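# Swing a loose 3-D printer's door fully open

## Task

On the desk sits a free-standing 3-D printer. Swing its door to the fully open position. Every one of the printer's feet must finish resting on the desk, and the printer must not be knocked over or left tilted, or the task fails. The door has to stay open without the robot holding it. Finally the robot must release it and back away.

## Robot and tools

Robot: the LinearBot is an omnidirectional base with a column about 1.75 m tall. A carriage rides the column over 1.0 m of travel (lift_m) and carries two identical six-joint arms, each ending in a two-finger gripper. Each arm base sits roughly 0.57 m + lift_m above the floor, and parts of the carriage reach about 0.15 m lower. A hand can reach 0.78 m from its shoulder but only about 0.38 m below its arm base. A hand is about 0.16 m long and 0.1 m wide (0.14 m when open). Parked arm joints 1 to 6: 0, 0.05, 0.05, 1.45, 0, 0. With both arms parked the robot measures about 0.95 m wide by 0.7 m long. Cameras: carriage_camera is fixed and looks forward, tilted about 20 degrees down. left_wrist_camera and right_wrist_camera look out past the fingertips. All images are 672x504.

Frames: in the base frame the origin is on the floor below the base centre, with x forward, y left and z up. left_hand and right_hand are reported in this frame as the point between that hand's finger pads. Their quat_wxyz rotates the base axes into the hand axes. The hand's z runs along the fingers and its fingers open along its y. A hand pointing straight up with joints 1, 5 and 6 at 0 reads (1, 0, 0, 0). The odometry frame is the base frame as it was at scene start. base_odometry counts wheel rotation only, so slipping shows up as travel. Heading is positive to the left, within -3.142 to 3.142.

execute_actions: "actions" is a list holding one action, or none (an empty list only returns state and images). An action may have "base", "joints" or both, and its motions start together. "base" takes exactly one relative move from the current position: {"translate_m": d} drives forward (+) or back, -2 to 2 m. {"strafe_m": d} moves sideways, left positive, -2 to 2 m. {"rotate_rad": d} turns in place, counter-clockwise positive, -6.3 to 6.3 rad. "joints" is a single dictionary for both arms, keyed by joint name, with absolute targets. lift_m: 0 to 1 m. left_joint1_rad: -2.617 to 3.054, a turn about vertical, 0 forward, positive left. left_joint2_rad: shoulder, 0 to 3.141; 0 puts the upper arm back and level, 1.57 upright, 3.14 forward and level. left_joint3_rad: elbow, 0 to 3.141; 0 folded, 3.14 straight. left_joint4_rad: wrist pitch, -1.57 to 1.57; positive lifts the fingertips. left_joint5_rad: wrist yaw, -1.57 to 1.57; positive swings the fingertips to the right. left_joint6_rad: roll about the finger axis, -2.094 to 2.094; positive is clockwise seen from the forearm. left_gripper_m: pad gap, 0 to 0.093 m. The right_ keys behave the same way. Done tolerances: lift 0.004, joint1/5/6 0.02, joint2/3 0.055, joint4 0.04, gripper 0.004. A joint or base left out of an action may keep pushing toward an earlier target. "cameras" lists the images to return: carriage_camera, left_wrist_camera, right_wrist_camera, or "all". Omitting it or giving null means all; [] means none. An unknown key, an unknown camera or an out-of-range value rejects the whole call, and nothing moves.

wait: {"seconds": 0 to 10}. It commands nothing and returns state and images. zoom_image: {"camera": name, "region": [x0, y0, x1, y1]} gives pixel bounds on the latest full image from that camera, with (0,0) at top left and at most 504x504. finished_scene: {"scene": n} ends the scene for good and reports success. Call it only after the door is open, the printer is stable and the hands are off it.

Result lines: base_status and joint_status tell how each commanded motion ended. "done" on the base only means the wheels turned the commanded amount. A tiny move can fall short and still say done. "off_target" means it came to rest off target and may still be pushing. After "contact_stop" or "time_out" the old target is dropped and the position is held. "joint command not followed", usually with a "cause:" line, means a self-collision check held back that arm's targets; the gripper still moves. A withheld arm may be retried on later actions. To free it, first move only that arm well away, then the other arm in a later action. on_its_own covers what this call did not command; its "held at" value is the held target, not the actual position. motor_effort gives percent of max per motor, positive toward higher joint values, with the peak in brackets. Readings are noisy and biased. A falling lift effort while lowering means a hand is resting on something. drive_wheels well above its free-move value at rest means the base is still pressing on something. A holding gripper often reports off_target. "ARM HIT" signals a hard self-collision. MOTOR HOT starts at 75 °C. OVER-TEMPERATURE FAULT means an arm was stopped (at 90 °C) or went limp (at 100 °C), and those keys read "limit_stop_at_motor_heat"; resend the targets. Outstretched arms heat quickly.

Cautions: the wheel motors are weak (2 N m), so even light pushes trigger a base contact_stop. Contact stops happen after impact and can be late or never come. The base may coast about 0.3 m after an arm touches something, and arms have no contact stop. After a blocked drive, reverse about 0.2 m (or turn back), a second time if needed, before retrying. The column can hit a desk edge the base slides under, and backing into such an edge can topple the robot. Falls are permanent and no reading reports lean; only images show it. Risk is highest with a high carriage, stretched arms, pulling, loads or sudden stops. Hand readings drift at long reach. Never let the arms strike or press on each other. The printer is loose, so pull the door gently and keep it from sliding or tipping. Between calls the robot keeps holding its last command.

Each tool is called after "Call:" as name(argument=value, ...), one argument or row to a line, values as JSON.

## Session

Call:
execute_actions(
  actions=[],
)

Scene clock: 0.00 s.
base_odometry: x=+0.000 y=+0.000 heading=+0.000 (m, m, rad; odometry frame)
base_status: not commanded
joint_positions: lift_m=+0.297 left_joint1_rad=+0.012 left_joint2_rad=+0.041 left_joint3_rad=+0.036 left_joint4_rad=+1.447 left_joint5_rad=+0.022 left_joint6_rad=+0.034 left_gripper_m=+0.095 right_joint1_rad=-0.019 right_joint2_rad=+0.023 right_joint3_rad=+0.024 right_joint4_rad=+1.486 right_joint5_rad=+0.016 right_joint6_rad=-0.042 right_gripper_m=+0.094
joint_status: not commanded
motor_effort: lift_m=+17 drive_wheels=-4 (%)
left_hand: x=+0.2977 y=+0.3265 z=+1.2734 quat_wxyz=(+0.998, +0.012, +0.064, +0.022) (m; base frame)
right_hand: x=+0.2859 y=-0.3331 z=+1.2713 quat_wxyz=(+0.999, +0.008, +0.042, -0.031) (m; base frame)
pictures: carriage_camera, left_wrist_camera, right_wrist_camera
Images, in order (width x height): carriage_camera 672x504, left_wrist_camera 672x504, right_wrist_camera 672x504.

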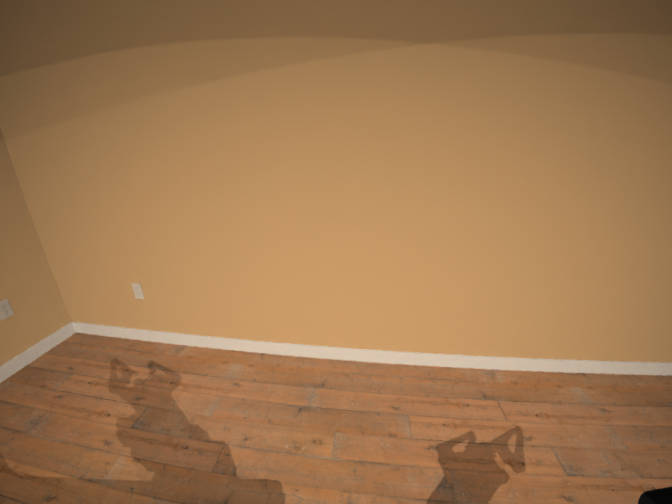

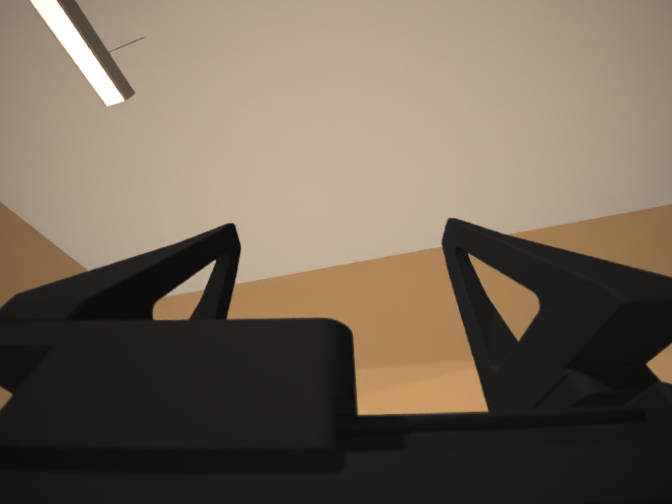

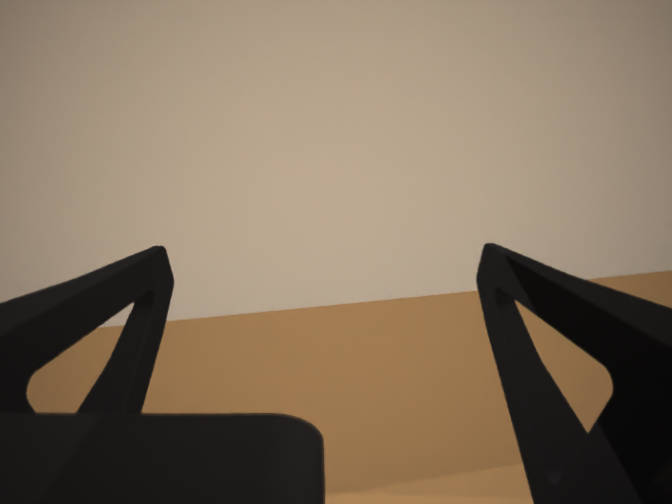

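Call:
execute_actions(
  actions=[
    {"base":{"rotate_rad":-2.0}},
  ],
  cameras=["carriage_camera"],
)

Scene clock: 5.47 s.
base_odometry: x=+0.000 y=+0.000 heading=-1.998 (m, m, rad; odometry frame)
base_status: done
joint_positions: lift_m=+0.297 left_joint1_rad=+0.012 left_joint2_rad=+0.041 left_joint3_rad=+0.036 left_joint4_rad=+1.444 left_joint5_rad=+0.022 left_joint6_rad=+0.034 left_gripper_m=+0.095 right_joint1_rad=-0.019 right_joint2_rad=+0.023 right_joint3_rad=+0.024 right_joint4_rad=+1.485 right_joint5_rad=+0.016 right_joint6_rad=-0.042 right_gripper_m=+0.094
joint_status: not commanded
motor_effort: lift_m=+17(17) drive_wheels=+17(45) (%)
left_hand: x=+0.2984 y=+0.3265 z=+1.2733 quat_wxyz=(+0.998, +0.012, +0.066, +0.022) (m; base frame)
right_hand: x=+0.2861 y=-0.3332 z=+1.2713 quat_wxyz=(+0.999, +0.008, +0.042, -0.031) (m; base frame)
pictures: carriage_camera
Images, in order (width x height): carriage_camera 672x504.

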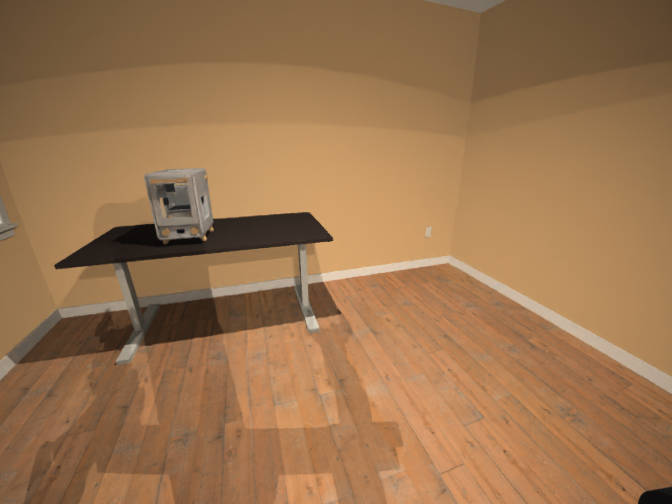

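Call:
execute_actions(
  actions=[
    {"base":{"rotate_rad":0.32}},
  ],
  cameras=[],
)

Call:
execute_actions(
  actions=[
    {"base":{"strafe_m":0.45}},
  ],
  cameras=[],
)

Call:
execute_actions(
  actions=[
    {"base":{"translate_m":1.1}},
  ],
  cameras=["carriage_camera"],
)

Scene clock: 12.50 s.
base_odometry: x=+0.000 y=+0.000 heading=-1.681 (m, m, rad; odometry frame)
base_status: done
joint_positions: lift_m=+0.297 left_joint1_rad=+0.012 left_joint2_rad=+0.041 left_joint3_rad=+0.036 left_joint4_rad=+1.443 left_joint5_rad=+0.022 left_joint6_rad=+0.034 left_gripper_m=+0.095 right_joint1_rad=-0.019 right_joint2_rad=+0.023 right_joint3_rad=+0.024 right_joint4_rad=+1.485 right_joint5_rad=+0.016 right_joint6_rad=-0.042 right_gripper_m=+0.094
joint_status: not commanded
motor_effort: lift_m=+17(17) drive_wheels=-29(42) (%)
left_hand: x=+0.2985 y=+0.3265 z=+1.2733 quat_wxyz=(+0.998, +0.012, +0.066, +0.022) (m; base frame)
right_hand: x=+0.2860 y=-0.3332 z=+1.2713 quat_wxyz=(+0.999, +0.008, +0.042, -0.031) (m; base frame)
pictures: none
No camera images: the call's "cameras" was empty. Leave "cameras" out to get every camera's image.

Scene clock: 15.60 s.
base_odometry: x=+0.448 y=-0.050 heading=-1.682 (m, m, rad; odometry frame)
base_status: done
joint_positions: lift_m=+0.297 left_joint1_rad=+0.012 left_joint2_rad=+0.041 left_joint3_rad=+0.036 left_joint4_rad=+1.443 left_joint5_rad=+0.022 left_joint6_rad=+0.034 left_gripper_m=+0.095 right_joint1_rad=-0.019 right_joint2_rad=+0.023 right_joint3_rad=+0.024 right_joint4_rad=+1.485 right_joint5_rad=+0.016 right_joint6_rad=-0.042 right_gripper_m=+0.094
joint_status: not commanded
motor_effort: lift_m=+17(17) drive_wheels=-14(41) (%)
left_hand: x=+0.2985 y=+0.3265 z=+1.2733 quat_wxyz=(+0.998, +0.012, +0.066, +0.022) (m; base frame)
right_hand: x=+0.2860 y=-0.3332 z=+1.2713 quat_wxyz=(+0.999, +0.008, +0.042, -0.031) (m; base frame)
pictures: none
No camera images: the call's "cameras" was empty. Leave "cameras" out to get every camera's image.

Scene clock: 20.20 s.
base_odometry: x=+0.327 y=-1.144 heading=-1.681 (m, m, rad; odometry frame)
base_status: done
joint_positions: lift_m=+0.297 left_joint1_rad=+0.012 left_joint2_rad=+0.041 left_joint3_rad=+0.036 left_joint4_rad=+1.445 left_joint5_rad=+0.022 left_joint6_rad=+0.034 left_gripper_m=+0.095 right_joint1_rad=-0.019 right_joint2_rad=+0.023 right_joint3_rad=+0.024 right_joint4_rad=+1.488 right_joint5_rad=+0.016 right_joint6_rad=-0.042 right_gripper_m=+0.094
joint_status: not commanded
motor_effort: lift_m=+17(17) drive_wheels=-12(39) (%)
left_hand: x=+0.2980 y=+0.3265 z=+1.2733 quat_wxyz=(+0.998, +0.012, +0.065, +0.022) (m; base frame)
right_hand: x=+0.2853 y=-0.3331 z=+1.2714 quat_wxyz=(+0.999, +0.008, +0.040, -0.031) (m; base frame)
pictures: carriage_camera
Images, in order (width x height): carriage_camera 672x504.

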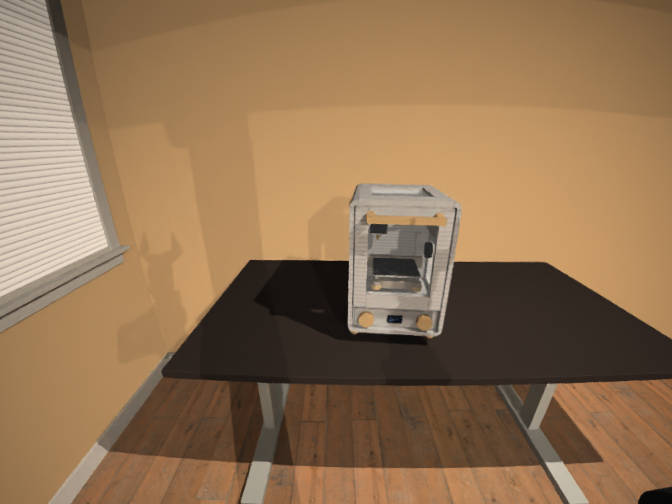

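Call:
zoom_image(
  camera="carriage_camera",
  region=[320,170,500,350],
)

Region (320, 170, 500, 350) of carriage_camera's 672x504 image, scaled by 2.800, with more detail than that image has.

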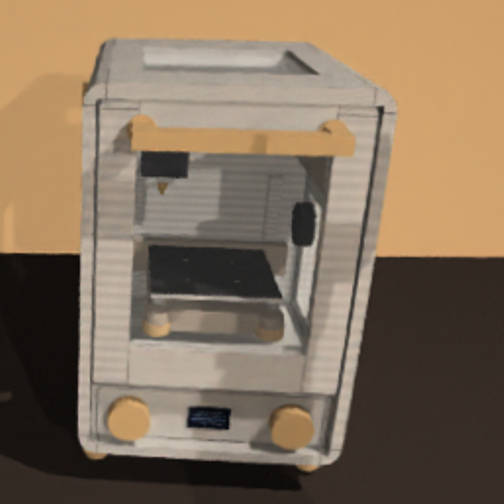

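Call:
execute_actions(
  actions=[
    {"base":{"strafe_m":-0.2},"joints":{"left_joint1_rad":-0.6,"right_joint1_rad":-0.0,"left_joint2_rad":1.0,"left_joint3_rad":0.8,"left_joint4_rad":0.2,"right_joint2_rad":1.0,"right_joint3_rad":0.8,"right_joint4_rad":0.2,"lift_m":0.3}},
  ],
)

Scene clock: 28.57 s.
base_odometry: x=+0.128 y=-1.122 heading=-1.681 (m, m, rad; odometry frame)
base_status: done
joint_positions: lift_m=+0.300 left_joint1_rad=-0.592 left_joint2_rad=+1.002 left_joint3_rad=+0.771 left_joint4_rad=+0.191 left_joint5_rad=+0.022 left_joint6_rad=+0.034 left_gripper_m=+0.095 right_joint1_rad=-0.011 right_joint2_rad=+0.998 right_joint3_rad=+0.770 right_joint4_rad=+0.200 right_joint5_rad=+0.016 right_joint6_rad=-0.042 right_gripper_m=+0.094
joint_status: all done
motor_effort: lift_m=+18(20) drive_wheels=-7(37) (%)
left_hand: x=+0.5743 y=+0.1172 z=+1.1769 quat_wxyz=(+0.663, +0.230, +0.684, -0.198) (m; base frame)
right_hand: x=+0.6395 y=-0.3367 z=+1.1802 quat_wxyz=(+0.696, -0.006, +0.717, -0.024) (m; base frame)
pictures: carriage_camera, left_wrist_camera, right_wrist_camera
Images, in order (width x height): carriage_camera 672x504, left_wrist_camera 672x504, right_wrist_camera 672x504.

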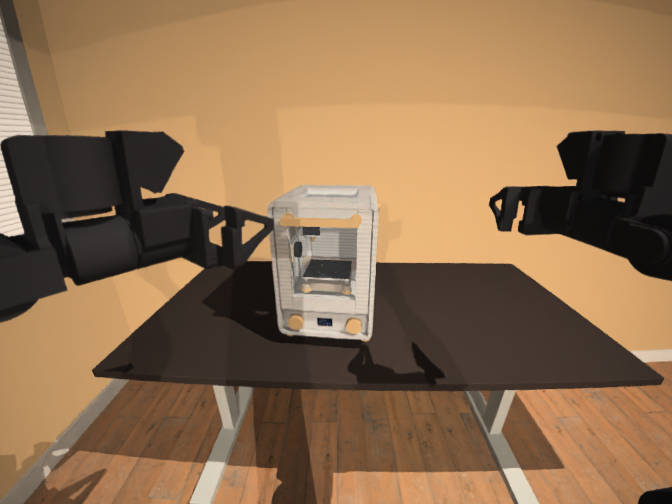

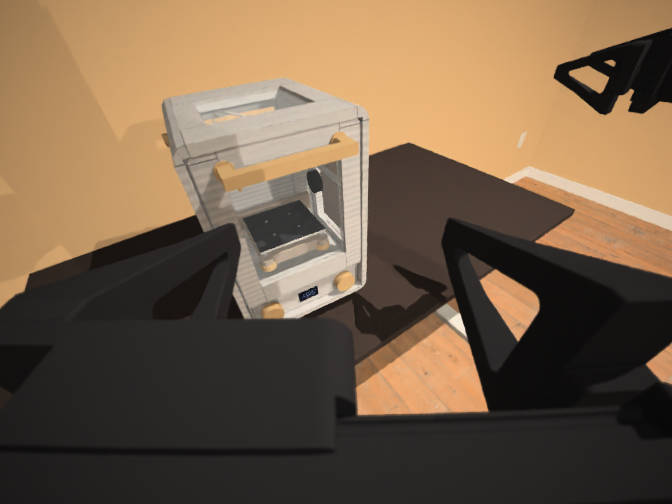

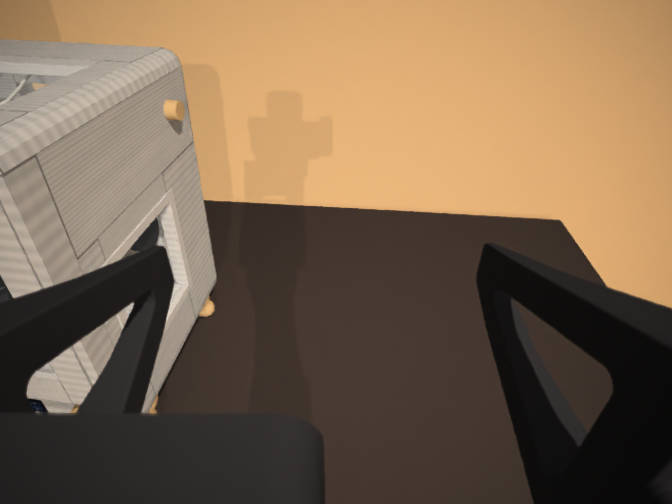

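Call:
execute_actions(
  actions=[
    {"base":{"strafe_m":-0.29},"joints":{"left_joint1_rad":0,"left_joint6_rad":1.57,"left_joint5_rad":0,"left_joint2_rad":1.3,"left_joint3_rad":1.03,"left_joint4_rad":0.3,"right_joint2_rad":0.05,"right_joint3_rad":0.05,"right_joint4_rad":1.45,"lift_m":0.24}},
  ],
  cameras=[],
)

Call:
execute_actions(
  actions=[
    {"base":{"translate_m":0.05}},
  ],
  cameras=["carriage_camera","left_wrist_camera"],
)

Scene clock: 37.67 s.
base_odometry: x=-0.160 y=-1.091 heading=-1.680 (m, m, rad; odometry frame)
base_status: done
joint_positions: lift_m=+0.240 left_joint1_rad=-0.002 left_joint2_rad=+1.309 left_joint3_rad=+0.996 left_joint4_rad=+0.288 left_joint5_rad=+0.000 left_joint6_rad=+1.561 left_gripper_m=+0.095 right_joint1_rad=-0.009 right_joint2_rad=+0.058 right_joint3_rad=+0.075 right_joint4_rad=+1.449 right_joint5_rad=+0.016 right_joint6_rad=-0.042 right_gripper_m=+0.094
joint_status: all done
motor_effort: lift_m=+16(16) drive_wheels=-7(37) (%)
left_hand: x=+0.7136 y=+0.3288 z=+1.1332 quat_wxyz=(+0.497, +0.505, +0.508, +0.491) (m; base frame)
right_hand: x=+0.2906 y=-0.3330 z=+1.2268 quat_wxyz=(+0.998, +0.007, +0.053, -0.026) (m; base frame)
pictures: none
No camera images: the call's "cameras" was empty. Leave "cameras" out to get every camera's image.

Scene clock: 38.97 s.
base_odometry: x=-0.166 y=-1.140 heading=-1.681 (m, m, rad; odometry frame)
base_status: done
joint_positions: lift_m=+0.240 left_joint1_rad=-0.002 left_joint2_rad=+1.309 left_joint3_rad=+0.996 left_joint4_rad=+0.291 left_joint5_rad=+0.000 left_joint6_rad=+1.561 left_gripper_m=+0.095 right_joint1_rad=-0.009 right_joint2_rad=+0.058 right_joint3_rad=+0.075 right_joint4_rad=+1.449 right_joint5_rad=+0.016 right_joint6_rad=-0.042 right_gripper_m=+0.094
joint_status: not commanded
motor_effort: lift_m=+16(16) drive_wheels=-10(35) (%)
left_hand: x=+0.7136 y=+0.3288 z=+1.1339 quat_wxyz=(+0.497, +0.504, +0.507, +0.491) (m; base frame)
right_hand: x=+0.2905 y=-0.3330 z=+1.2268 quat_wxyz=(+0.998, +0.007, +0.052, -0.026) (m; base frame)
pictures: carriage_camera, left_wrist_camera
Images, in order (width x height): carriage_camera 672x504, left_wrist_camera 672x504.

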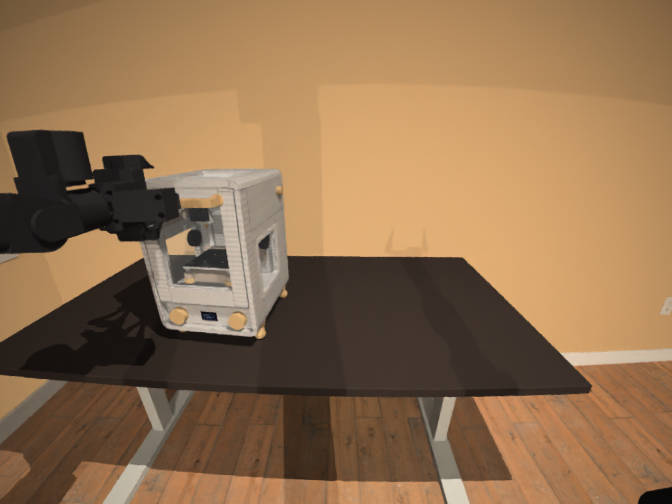

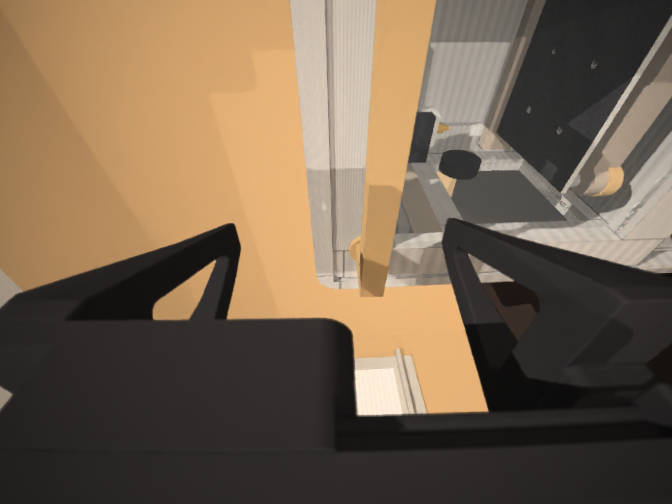

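Call:
execute_actions(
  actions=[
    {"base":{"strafe_m":-0.05},"joints":{"lift_m":0.22}},
  ],
  cameras=[],
)

Call:
execute_actions(
  actions=[
    {"base":{"translate_m":0.04}},
  ],
  cameras=["carriage_camera","left_wrist_camera"],
)

Scene clock: 43.33 s.
base_odometry: x=-0.216 y=-1.135 heading=-1.681 (m, m, rad; odometry frame)
base_status: done
joint_positions: lift_m=+0.220 left_joint1_rad=-0.002 left_joint2_rad=+1.309 left_joint3_rad=+1.009 left_joint4_rad=+0.289 left_joint5_rad=+0.000 left_joint6_rad=+1.561 left_gripper_m=+0.095 right_joint1_rad=-0.009 right_joint2_rad=+0.058 right_joint3_rad=+0.075 right_joint4_rad=+1.450 right_joint5_rad=+0.016 right_joint6_rad=-0.042 right_gripper_m=+0.094
joint_status: all done
motor_effort: lift_m=+16(16) drive_wheels=-5(34) (%)
left_hand: x=+0.7139 y=+0.3288 z=+1.1198 quat_wxyz=(+0.500, +0.501, +0.504, +0.494) (m; base frame)
right_hand: x=+0.2903 y=-0.3329 z=+1.2068 quat_wxyz=(+0.998, +0.007, +0.052, -0.026) (m; base frame)
pictures: none
No camera images: the call's "cameras" was empty. Leave "cameras" out to get every camera's image.

Scene clock: 44.53 s.
base_odometry: x=-0.221 y=-1.175 heading=-1.682 (m, m, rad; odometry frame)
base_status: done
joint_positions: lift_m=+0.220 left_joint1_rad=-0.002 left_joint2_rad=+1.309 left_joint3_rad=+1.009 left_joint4_rad=+0.291 left_joint5_rad=+0.000 left_joint6_rad=+1.561 left_gripper_m=+0.095 right_joint1_rad=-0.009 right_joint2_rad=+0.058 right_joint3_rad=+0.075 right_joint4_rad=+1.450 right_joint5_rad=+0.016 right_joint6_rad=-0.042 right_gripper_m=+0.094
joint_status: not commanded
motor_effort: lift_m=+16(16) drive_wheels=-10(34) (%)
left_hand: x=+0.7139 y=+0.3288 z=+1.1204 quat_wxyz=(+0.501, +0.501, +0.504, +0.495) (m; base frame)
right_hand: x=+0.2904 y=-0.3329 z=+1.2068 quat_wxyz=(+0.998, +0.007, +0.052, -0.026) (m; base frame)
pictures: carriage_camera, left_wrist_camera
Images, in order (width x height): carriage_camera 672x504, left_wrist_camera 672x504.

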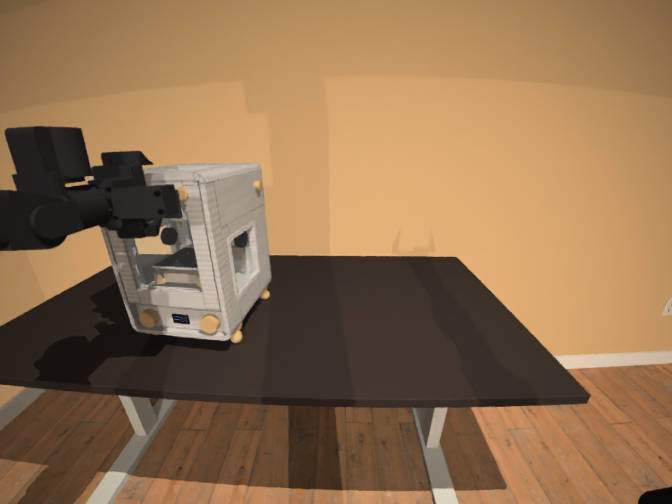

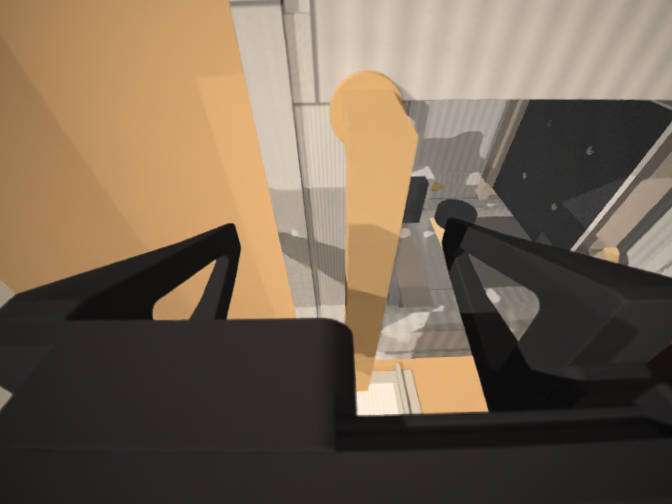

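Call:
execute_actions(
  actions=[
    {"base":{"translate_m":0.025},"joints":{"lift_m":0.21,"left_gripper_m":0.05}},
  ],
  cameras=["left_wrist_camera"],
)

Call:
execute_actions(
  actions=[
    {"joints":{"left_gripper_m":0.0}},
  ],
  cameras=["left_wrist_camera"],
)

Call:
execute_actions(
  actions=[
    {"base":{"translate_m":-0.05}},
  ],
  cameras=["carriage_camera","left_wrist_camera"],
)

Scene clock: 48.57 s.
base_odometry: x=-0.224 y=-1.200 heading=-1.682 (m, m, rad; odometry frame)
base_status: done
joint_positions: lift_m=+0.210 left_joint1_rad=-0.002 left_joint2_rad=+1.268 left_joint3_rad=+1.009 left_joint4_rad=+0.276 left_joint5_rad=+0.002 left_joint6_rad=+1.562 left_gripper_m=+0.050 right_joint1_rad=-0.009 right_joint2_rad=+0.058 right_joint3_rad=+0.073 right_joint4_rad=+1.450 right_joint5_rad=+0.016 right_joint6_rad=-0.042 right_gripper_m=+0.094
joint_status: all done
motor_effort: lift_m=+16(17) drive_wheels=+9(41) (%)
left_hand: x=+0.7038 y=+0.3286 z=+1.1243 quat_wxyz=(+0.508, +0.495, +0.497, +0.501) (m; base frame)
right_hand: x=+0.2910 y=-0.3330 z=+1.1962 quat_wxyz=(+0.998, +0.007, +0.053, -0.026) (m; base frame)
pictures: left_wrist_camera
Images, in order (width x height): left_wrist_camera 672x504.

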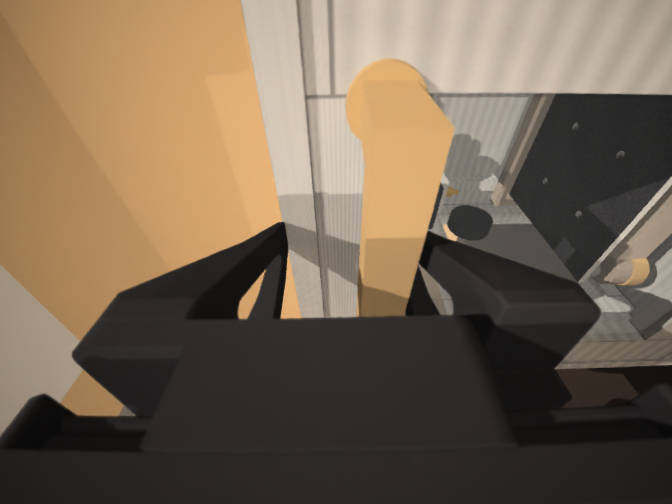

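Scene clock: 49.17 s.
base_odometry: x=-0.224 y=-1.200 heading=-1.682 (m, m, rad; odometry frame)
base_status: not commanded
joint_positions: lift_m=+0.210 left_joint1_rad=-0.002 left_joint2_rad=+1.268 left_joint3_rad=+1.009 left_joint4_rad=+0.287 left_joint5_rad=+0.003 left_joint6_rad=+1.560 left_gripper_m=+0.045 right_joint1_rad=-0.009 right_joint2_rad=+0.058 right_joint3_rad=+0.073 right_joint4_rad=+1.450 right_joint5_rad=+0.016 right_joint6_rad=-0.042 right_gripper_m=+0.094
joint_status: left_gripper_m off_target (ended at +0.045, target +0.000)
motor_effort: lift_m=+16(16) drive_wheels=+10(10) (%)
left_hand: x=+0.7038 y=+0.3284 z=+1.1269 quat_wxyz=(+0.511, +0.492, +0.494, +0.503) (m; base frame)
right_hand: x=+0.2910 y=-0.3330 z=+1.1962 quat_wxyz=(+0.998, +0.007, +0.053, -0.026) (m; base frame)
pictures: left_wrist_camera
Images, in order (width x height): left_wrist_camera 672x504.

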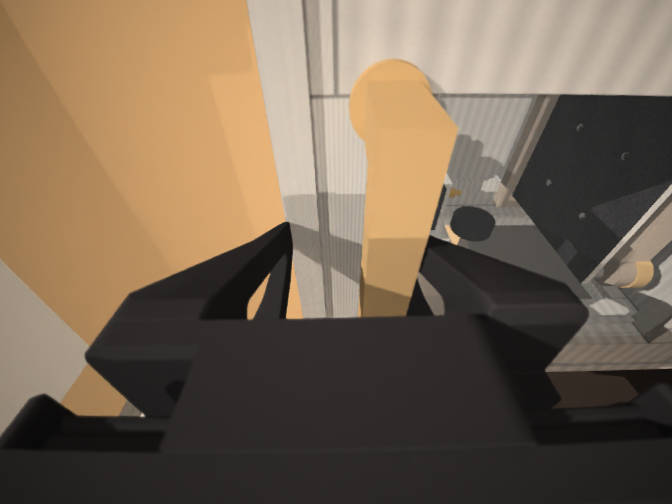

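Scene clock: 50.47 s.
base_odometry: x=-0.218 y=-1.150 heading=-1.682 (m, m, rad; odometry frame)
base_status: done
joint_positions: lift_m=+0.210 left_joint1_rad=-0.002 left_joint2_rad=+1.325 left_joint3_rad=+1.014 left_joint4_rad=+0.284 left_joint5_rad=-0.020 left_joint6_rad=+1.565 left_gripper_m=+0.015 right_joint1_rad=-0.009 right_joint2_rad=+0.058 right_joint3_rad=+0.073 right_joint4_rad=+1.450 right_joint5_rad=+0.016 right_joint6_rad=-0.042 right_gripper_m=+0.094
joint_status: not commanded
on_its_own: left_gripper_m moved -0.029 toward your old target +0.000
motor_effort: lift_m=+16(16) drive_wheels=+3(47) (%)
left_hand: x=+0.7177 y=+0.3323 z=+1.1040 quat_wxyz=(+0.490, +0.501, +0.513, +0.496) (m; base frame)
right_hand: x=+0.2910 y=-0.3330 z=+1.1962 quat_wxyz=(+0.998, +0.007, +0.053, -0.026) (m; base frame)
pictures: carriage_camera, left_wrist_camera
Images, in order (width x height): carriage_camera 672x504, left_wrist_camera 672x504.

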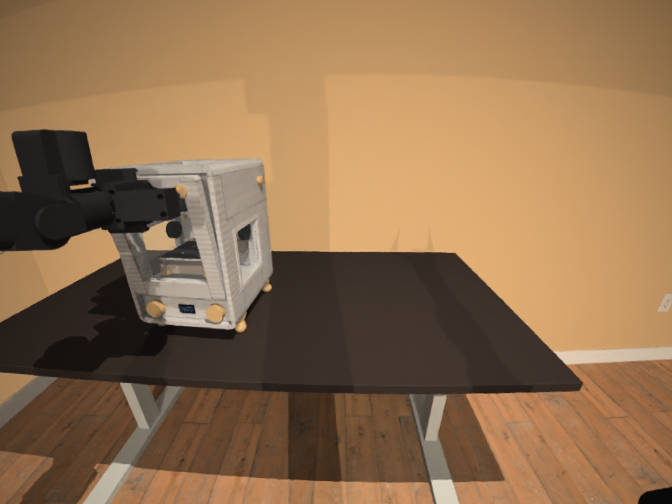

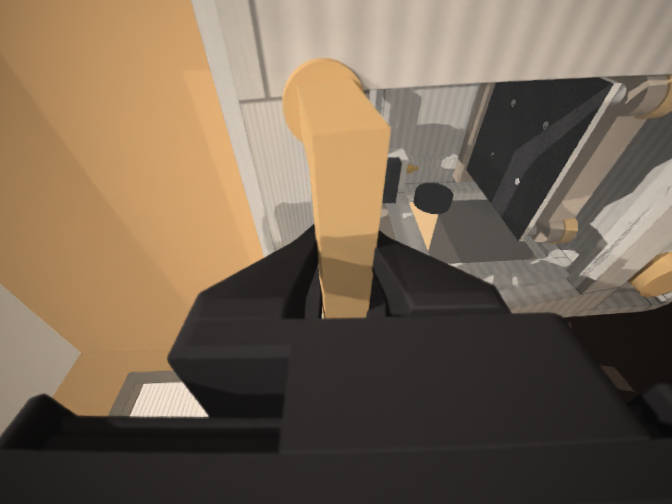

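Call:
execute_actions(
  actions=[
    {"base":{"translate_m":-0.09},"joints":{"left_joint4_rad":0.1,"left_joint2_rad":1.3}},
  ],
  cameras=["carriage_camera","left_wrist_camera"],
)

Scene clock: 53.93 s.
base_odometry: x=-0.208 y=-1.061 heading=-1.682 (m, m, rad; odometry frame)
base_status: done
joint_positions: lift_m=+0.210 left_joint1_rad=+0.008 left_joint2_rad=+1.335 left_joint3_rad=+1.014 left_joint4_rad=+0.040 left_joint5_rad=-0.055 left_joint6_rad=+1.594 left_gripper_m=+0.018 right_joint1_rad=-0.009 right_joint2_rad=+0.058 right_joint3_rad=+0.073 right_joint4_rad=+1.449 right_joint5_rad=+0.016 right_joint6_rad=-0.042 right_gripper_m=+0.094
joint_status: left_joint4_rad off_target (ended at +0.040, target +0.100); the others done
motor_effort: lift_m=+16(16) drive_wheels=+0(40) (%)
left_hand: x=+0.7101 y=+0.3428 z=+1.0407 quat_wxyz=(+0.402, +0.558, +0.572, +0.446) (m; base frame)
right_hand: x=+0.2911 y=-0.3330 z=+1.1962 quat_wxyz=(+0.998, +0.007, +0.053, -0.026) (m; base frame)
pictures: carriage_camera, left_wrist_camera
Images, in order (width x height): carriage_camera 672x504, left_wrist_camera 672x504.

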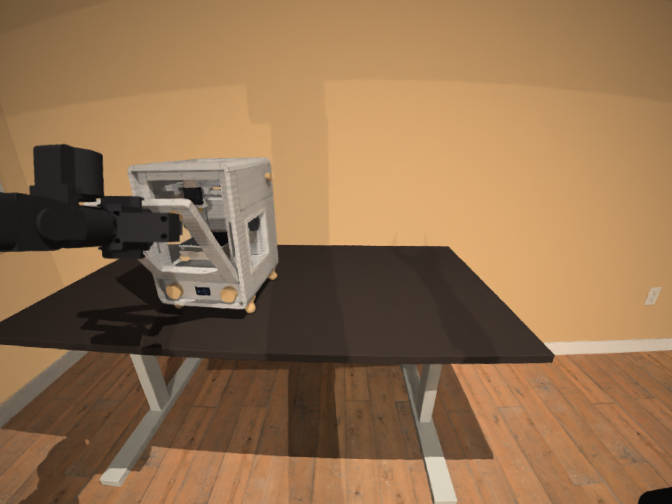

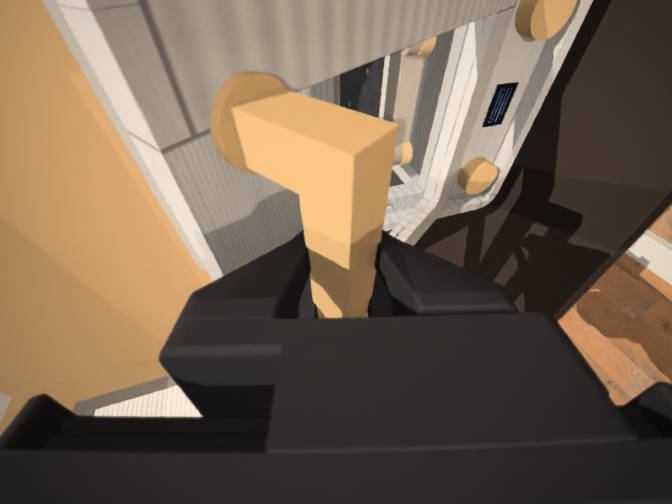

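Call:
execute_actions(
  actions=[
    {"base":{"translate_m":-0.05},"joints":{"left_joint4_rad":-0.3,"lift_m":0.17}},
  ],
  cameras=["carriage_camera","left_wrist_camera"],
)

Scene clock: 57.97 s.
base_odometry: x=-0.203 y=-1.011 heading=-1.682 (m, m, rad; odometry frame)
base_status: done
joint_positions: lift_m=+0.170 left_joint1_rad=+0.014 left_joint2_rad=+1.350 left_joint3_rad=+1.016 left_joint4_rad=-0.228 left_joint5_rad=-0.063 left_joint6_rad=+1.621 left_gripper_m=+0.015 right_joint1_rad=-0.009 right_joint2_rad=+0.058 right_joint3_rad=+0.070 right_joint4_rad=+1.449 right_joint5_rad=+0.016 right_joint6_rad=-0.042 right_gripper_m=+0.094
joint_status: left_joint4_rad off_target (ended at -0.228, target -0.300); the others done
motor_effort: lift_m=+16(16) drive_wheels=+6(35) (%)
left_hand: x=+0.6854 y=+0.3466 z=+0.9361 quat_wxyz=(+0.311, +0.619, +0.618, +0.371) (m; base frame)
right_hand: x=+0.2921 y=-0.3329 z=+1.1554 quat_wxyz=(+0.998, +0.007, +0.055, -0.026) (m; base frame)
pictures: carriage_camera, left_wrist_camera
Images, in order (width x height): carriage_camera 672x504, left_wrist_camera 672x504.

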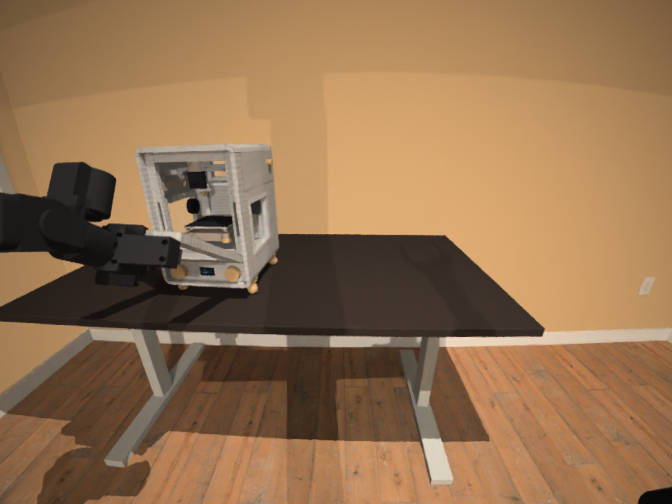

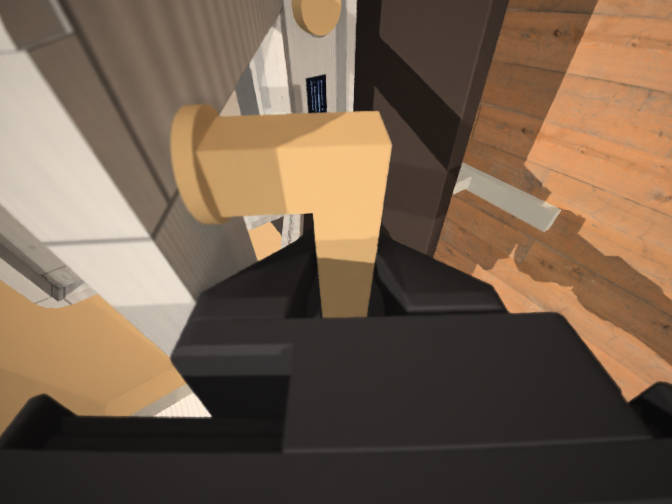

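Call:
execute_actions(
  actions=[
    {"base":{"translate_m":-0.025},"joints":{"left_joint4_rad":-0.15,"lift_m":0.07}},
  ],
  cameras=["carriage_camera","left_wrist_camera"],
)

Scene clock: 60.60 s.
base_odometry: x=-0.201 y=-0.986 heading=-1.682 (m, m, rad; odometry frame)
base_status: done
joint_positions: lift_m=+0.070 left_joint1_rad=+0.014 left_joint2_rad=+1.317 left_joint3_rad=+1.016 left_joint4_rad=-0.076 left_joint5_rad=-0.068 left_joint6_rad=+1.600 left_gripper_m=+0.015 right_joint1_rad=-0.009 right_joint2_rad=+0.058 right_joint3_rad=+0.070 right_joint4_rad=+1.450 right_joint5_rad=+0.016 right_joint6_rad=-0.042 right_gripper_m=+0.094
joint_status: left_joint4_rad off_target (ended at -0.076, target -0.150); the others done
motor_effort: lift_m=+16(16) drive_wheels=-5(41) (%)
left_hand: x=+0.6980 y=+0.3476 z=+0.8827 quat_wxyz=(+0.368, +0.576, +0.593, +0.425) (m; base frame)
right_hand: x=+0.2920 y=-0.3329 z=+1.0554 quat_wxyz=(+0.998, +0.007, +0.055, -0.026) (m; base frame)
pictures: carriage_camera, left_wrist_camera
Images, in order (width x height): carriage_camera 672x504, left_wrist_camera 672x504.

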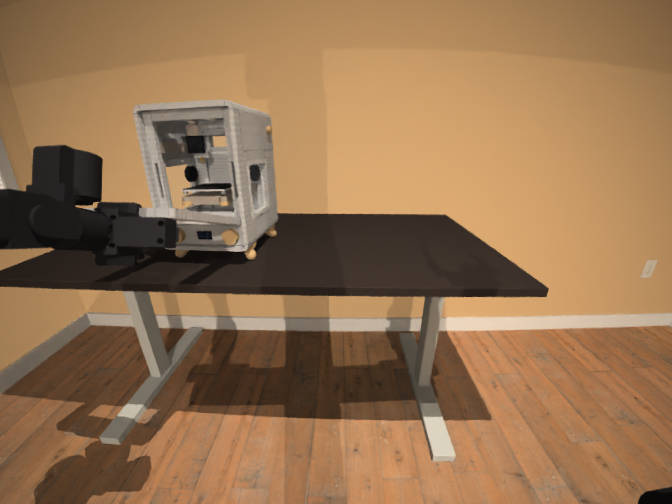

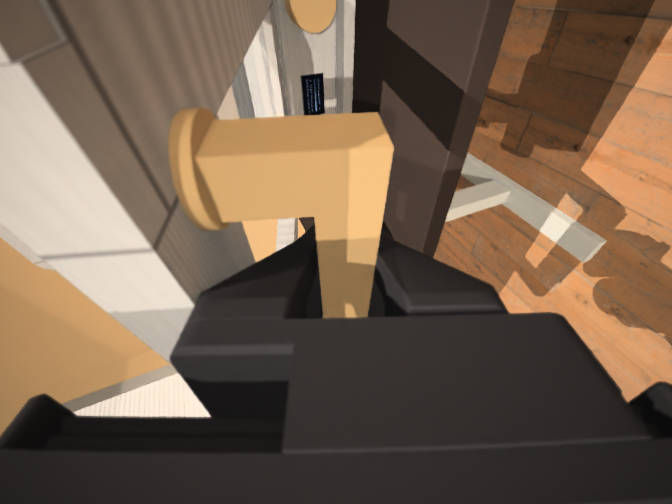

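Call:
execute_actions(
  actions=[
    {"joints":{"left_joint4_rad":-0.1,"lift_m":0.01}},
  ],
  cameras=["carriage_camera"],
)

Call:
execute_actions(
  actions=[
    {"joints":{"left_gripper_m":0.04}},
  ],
  cameras=[],
)

Call:
execute_actions(
  actions=[
    {"base":{"translate_m":-0.2}},
  ],
  cameras=["carriage_camera","left_wrist_camera"],
)

Scene clock: 64.13 s.
base_odometry: x=-0.201 y=-0.986 heading=-1.682 (m, m, rad; odometry frame)
base_status: not commanded
joint_positions: lift_m=+0.010 left_joint1_rad=+0.014 left_joint2_rad=+1.277 left_joint3_rad=+1.016 left_joint4_rad=-0.012 left_joint5_rad=-0.067 left_joint6_rad=+1.590 left_gripper_m=+0.015 right_joint1_rad=-0.009 right_joint2_rad=+0.058 right_joint3_rad=+0.070 right_joint4_rad=+1.450 right_joint5_rad=+0.016 right_joint6_rad=-0.042 right_gripper_m=+0.094
joint_status: left_joint4_rad off_target (ended at -0.012, target -0.100); the others done
motor_effort: lift_m=+16(16) drive_wheels=-5(6) (%)
left_hand: x=+0.6965 y=+0.3475 z=+0.8541 quat_wxyz=(+0.401, +0.550, +0.576, +0.453) (m; base frame)
right_hand: x=+0.2920 y=-0.3329 z=+0.9954 quat_wxyz=(+0.998, +0.007, +0.055, -0.026) (m; base frame)
pictures: carriage_camera
Images, in order (width x height): carriage_camera 672x504.

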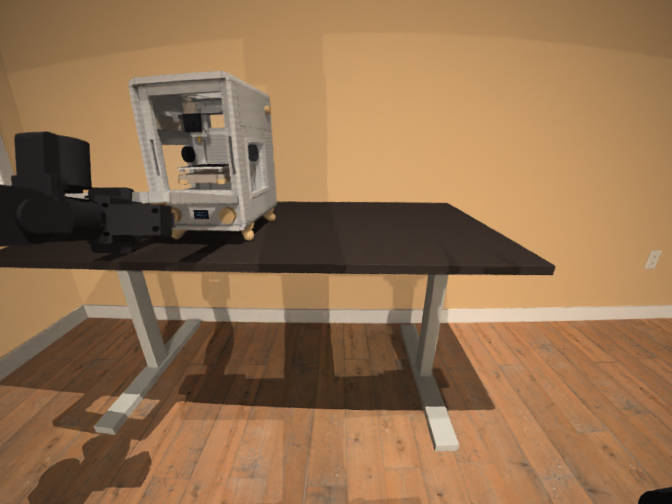

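Scene clock: 64.70 s.
base_odometry: x=-0.201 y=-0.986 heading=-1.682 (m, m, rad; odometry frame)
base_status: not commanded
joint_positions: lift_m=+0.010 left_joint1_rad=+0.014 left_joint2_rad=+1.272 left_joint3_rad=+1.016 left_joint4_rad=-0.043 left_joint5_rad=-0.065 left_joint6_rad=+1.605 left_gripper_m=+0.040 right_joint1_rad=-0.009 right_joint2_rad=+0.058 right_joint3_rad=+0.070 right_joint4_rad=+1.450 right_joint5_rad=+0.016 right_joint6_rad=-0.042 right_gripper_m=+0.094
joint_status: all done
motor_effort: lift_m=+16(16) drive_wheels=-5(5) (%)
left_hand: x=+0.6934 y=+0.3471 z=+0.8489 quat_wxyz=(+0.391, +0.561, +0.577, +0.448) (m; base frame)
right_hand: x=+0.2920 y=-0.3329 z=+0.9954 quat_wxyz=(+0.998, +0.007, +0.055, -0.026) (m; base frame)
pictures: none
No camera images: the call's "cameras" was empty. Leave "cameras" out to get every camera's image.

Scene clock: 66.87 s.
base_odometry: x=-0.179 y=-0.787 heading=-1.682 (m, m, rad; odometry frame)
base_status: done
joint_positions: lift_m=+0.010 left_joint1_rad=+0.011 left_joint2_rad=+1.312 left_joint3_rad=+1.016 left_joint4_rad=-0.114 left_joint5_rad=-0.008 left_joint6_rad=+1.581 left_gripper_m=+0.040 right_joint1_rad=-0.009 right_joint2_rad=+0.058 right_joint3_rad=+0.070 right_joint4_rad=+1.449 right_joint5_rad=+0.016 right_joint6_rad=-0.042 right_gripper_m=+0.094
joint_status: not commanded
on_its_own: left_joint4_rad moved -0.071 to your old target -0.100
motor_effort: lift_m=+16(16) drive_wheels=-6(36) (%)
left_hand: x=+0.6943 y=+0.3362 z=+0.8161 quat_wxyz=(+0.381, +0.589, +0.593, +0.394) (m; base frame)
right_hand: x=+0.2920 y=-0.3329 z=+0.9954 quat_wxyz=(+0.998, +0.007, +0.055, -0.026) (m; base frame)
pictures: carriage_camera, left_wrist_camera
Images, in order (width x height): carriage_camera 672x504, left_wrist_camera 672x504.

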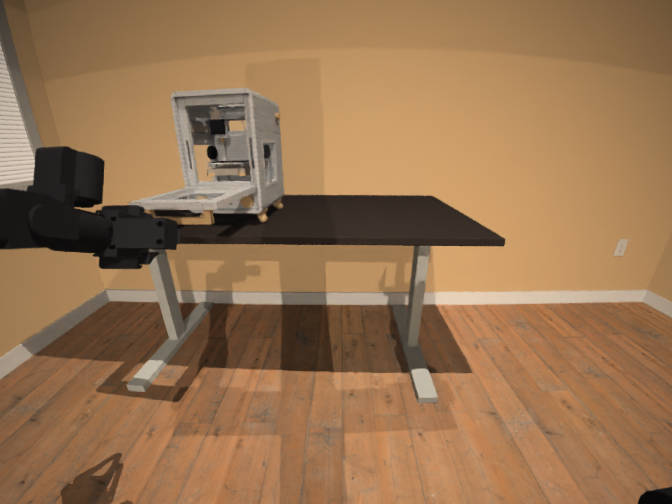

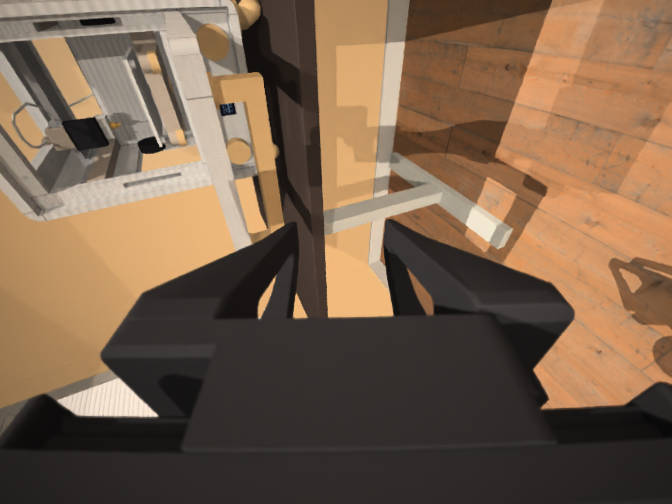

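Call:
execute_actions(
  actions=[
    {"base":{"translate_m":-0.2},"joints":{"left_joint2_rad":0.05,"left_joint3_rad":0.05,"left_joint4_rad":1.45,"left_joint6_rad":0,"left_gripper_m":0.09,"lift_m":0.0}},
  ],
  cameras=["carriage_camera"],
)

Call:
zoom_image(
  camera="carriage_camera",
  region=[130,80,330,260],
)

Scene clock: 71.77 s.
base_odometry: x=-0.157 y=-0.588 heading=-1.682 (m, m, rad; odometry frame)
base_status: done
joint_positions: lift_m=+0.000 left_joint1_rad=+0.011 left_joint2_rad=+0.056 left_joint3_rad=+0.071 left_joint4_rad=+1.456 left_joint5_rad=-0.007 left_joint6_rad=+0.009 left_gripper_m=+0.090 right_joint1_rad=-0.009 right_joint2_rad=+0.058 right_joint3_rad=+0.068 right_joint4_rad=+1.449 right_joint5_rad=+0.016 right_joint6_rad=-0.042 right_gripper_m=+0.094
joint_status: all done
motor_effort: lift_m=+16(16) drive_wheels=-5(38) (%)
left_hand: x=+0.2897 y=+0.3315 z=+0.9857 quat_wxyz=(+0.999, -0.004, +0.050, +0.010) (m; base frame)
right_hand: x=+0.2928 y=-0.3330 z=+0.9849 quat_wxyz=(+0.998, +0.007, +0.056, -0.026) (m; base frame)
pictures: carriage_camera
Images, in order (width x height): carriage_camera 672x504.

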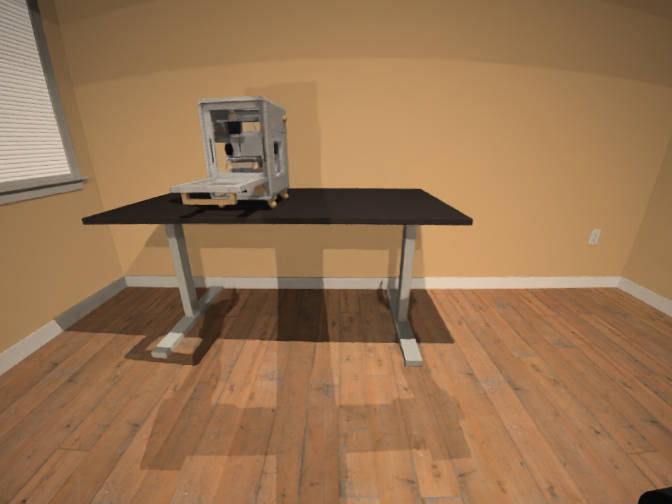

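Region (130, 80, 330, 260) of carriage_camera's 672x504 image, scaled by 2.520, with more detail than that image has; it fills the top 454 rows of this view, and the rest is white.

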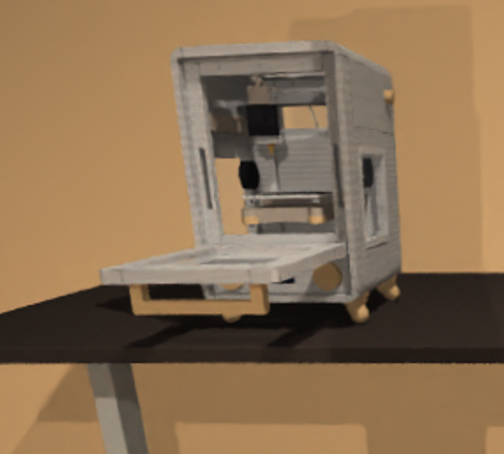

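Call:
finished_scene(
  scene=1,
)

The scene is finished: the task was done.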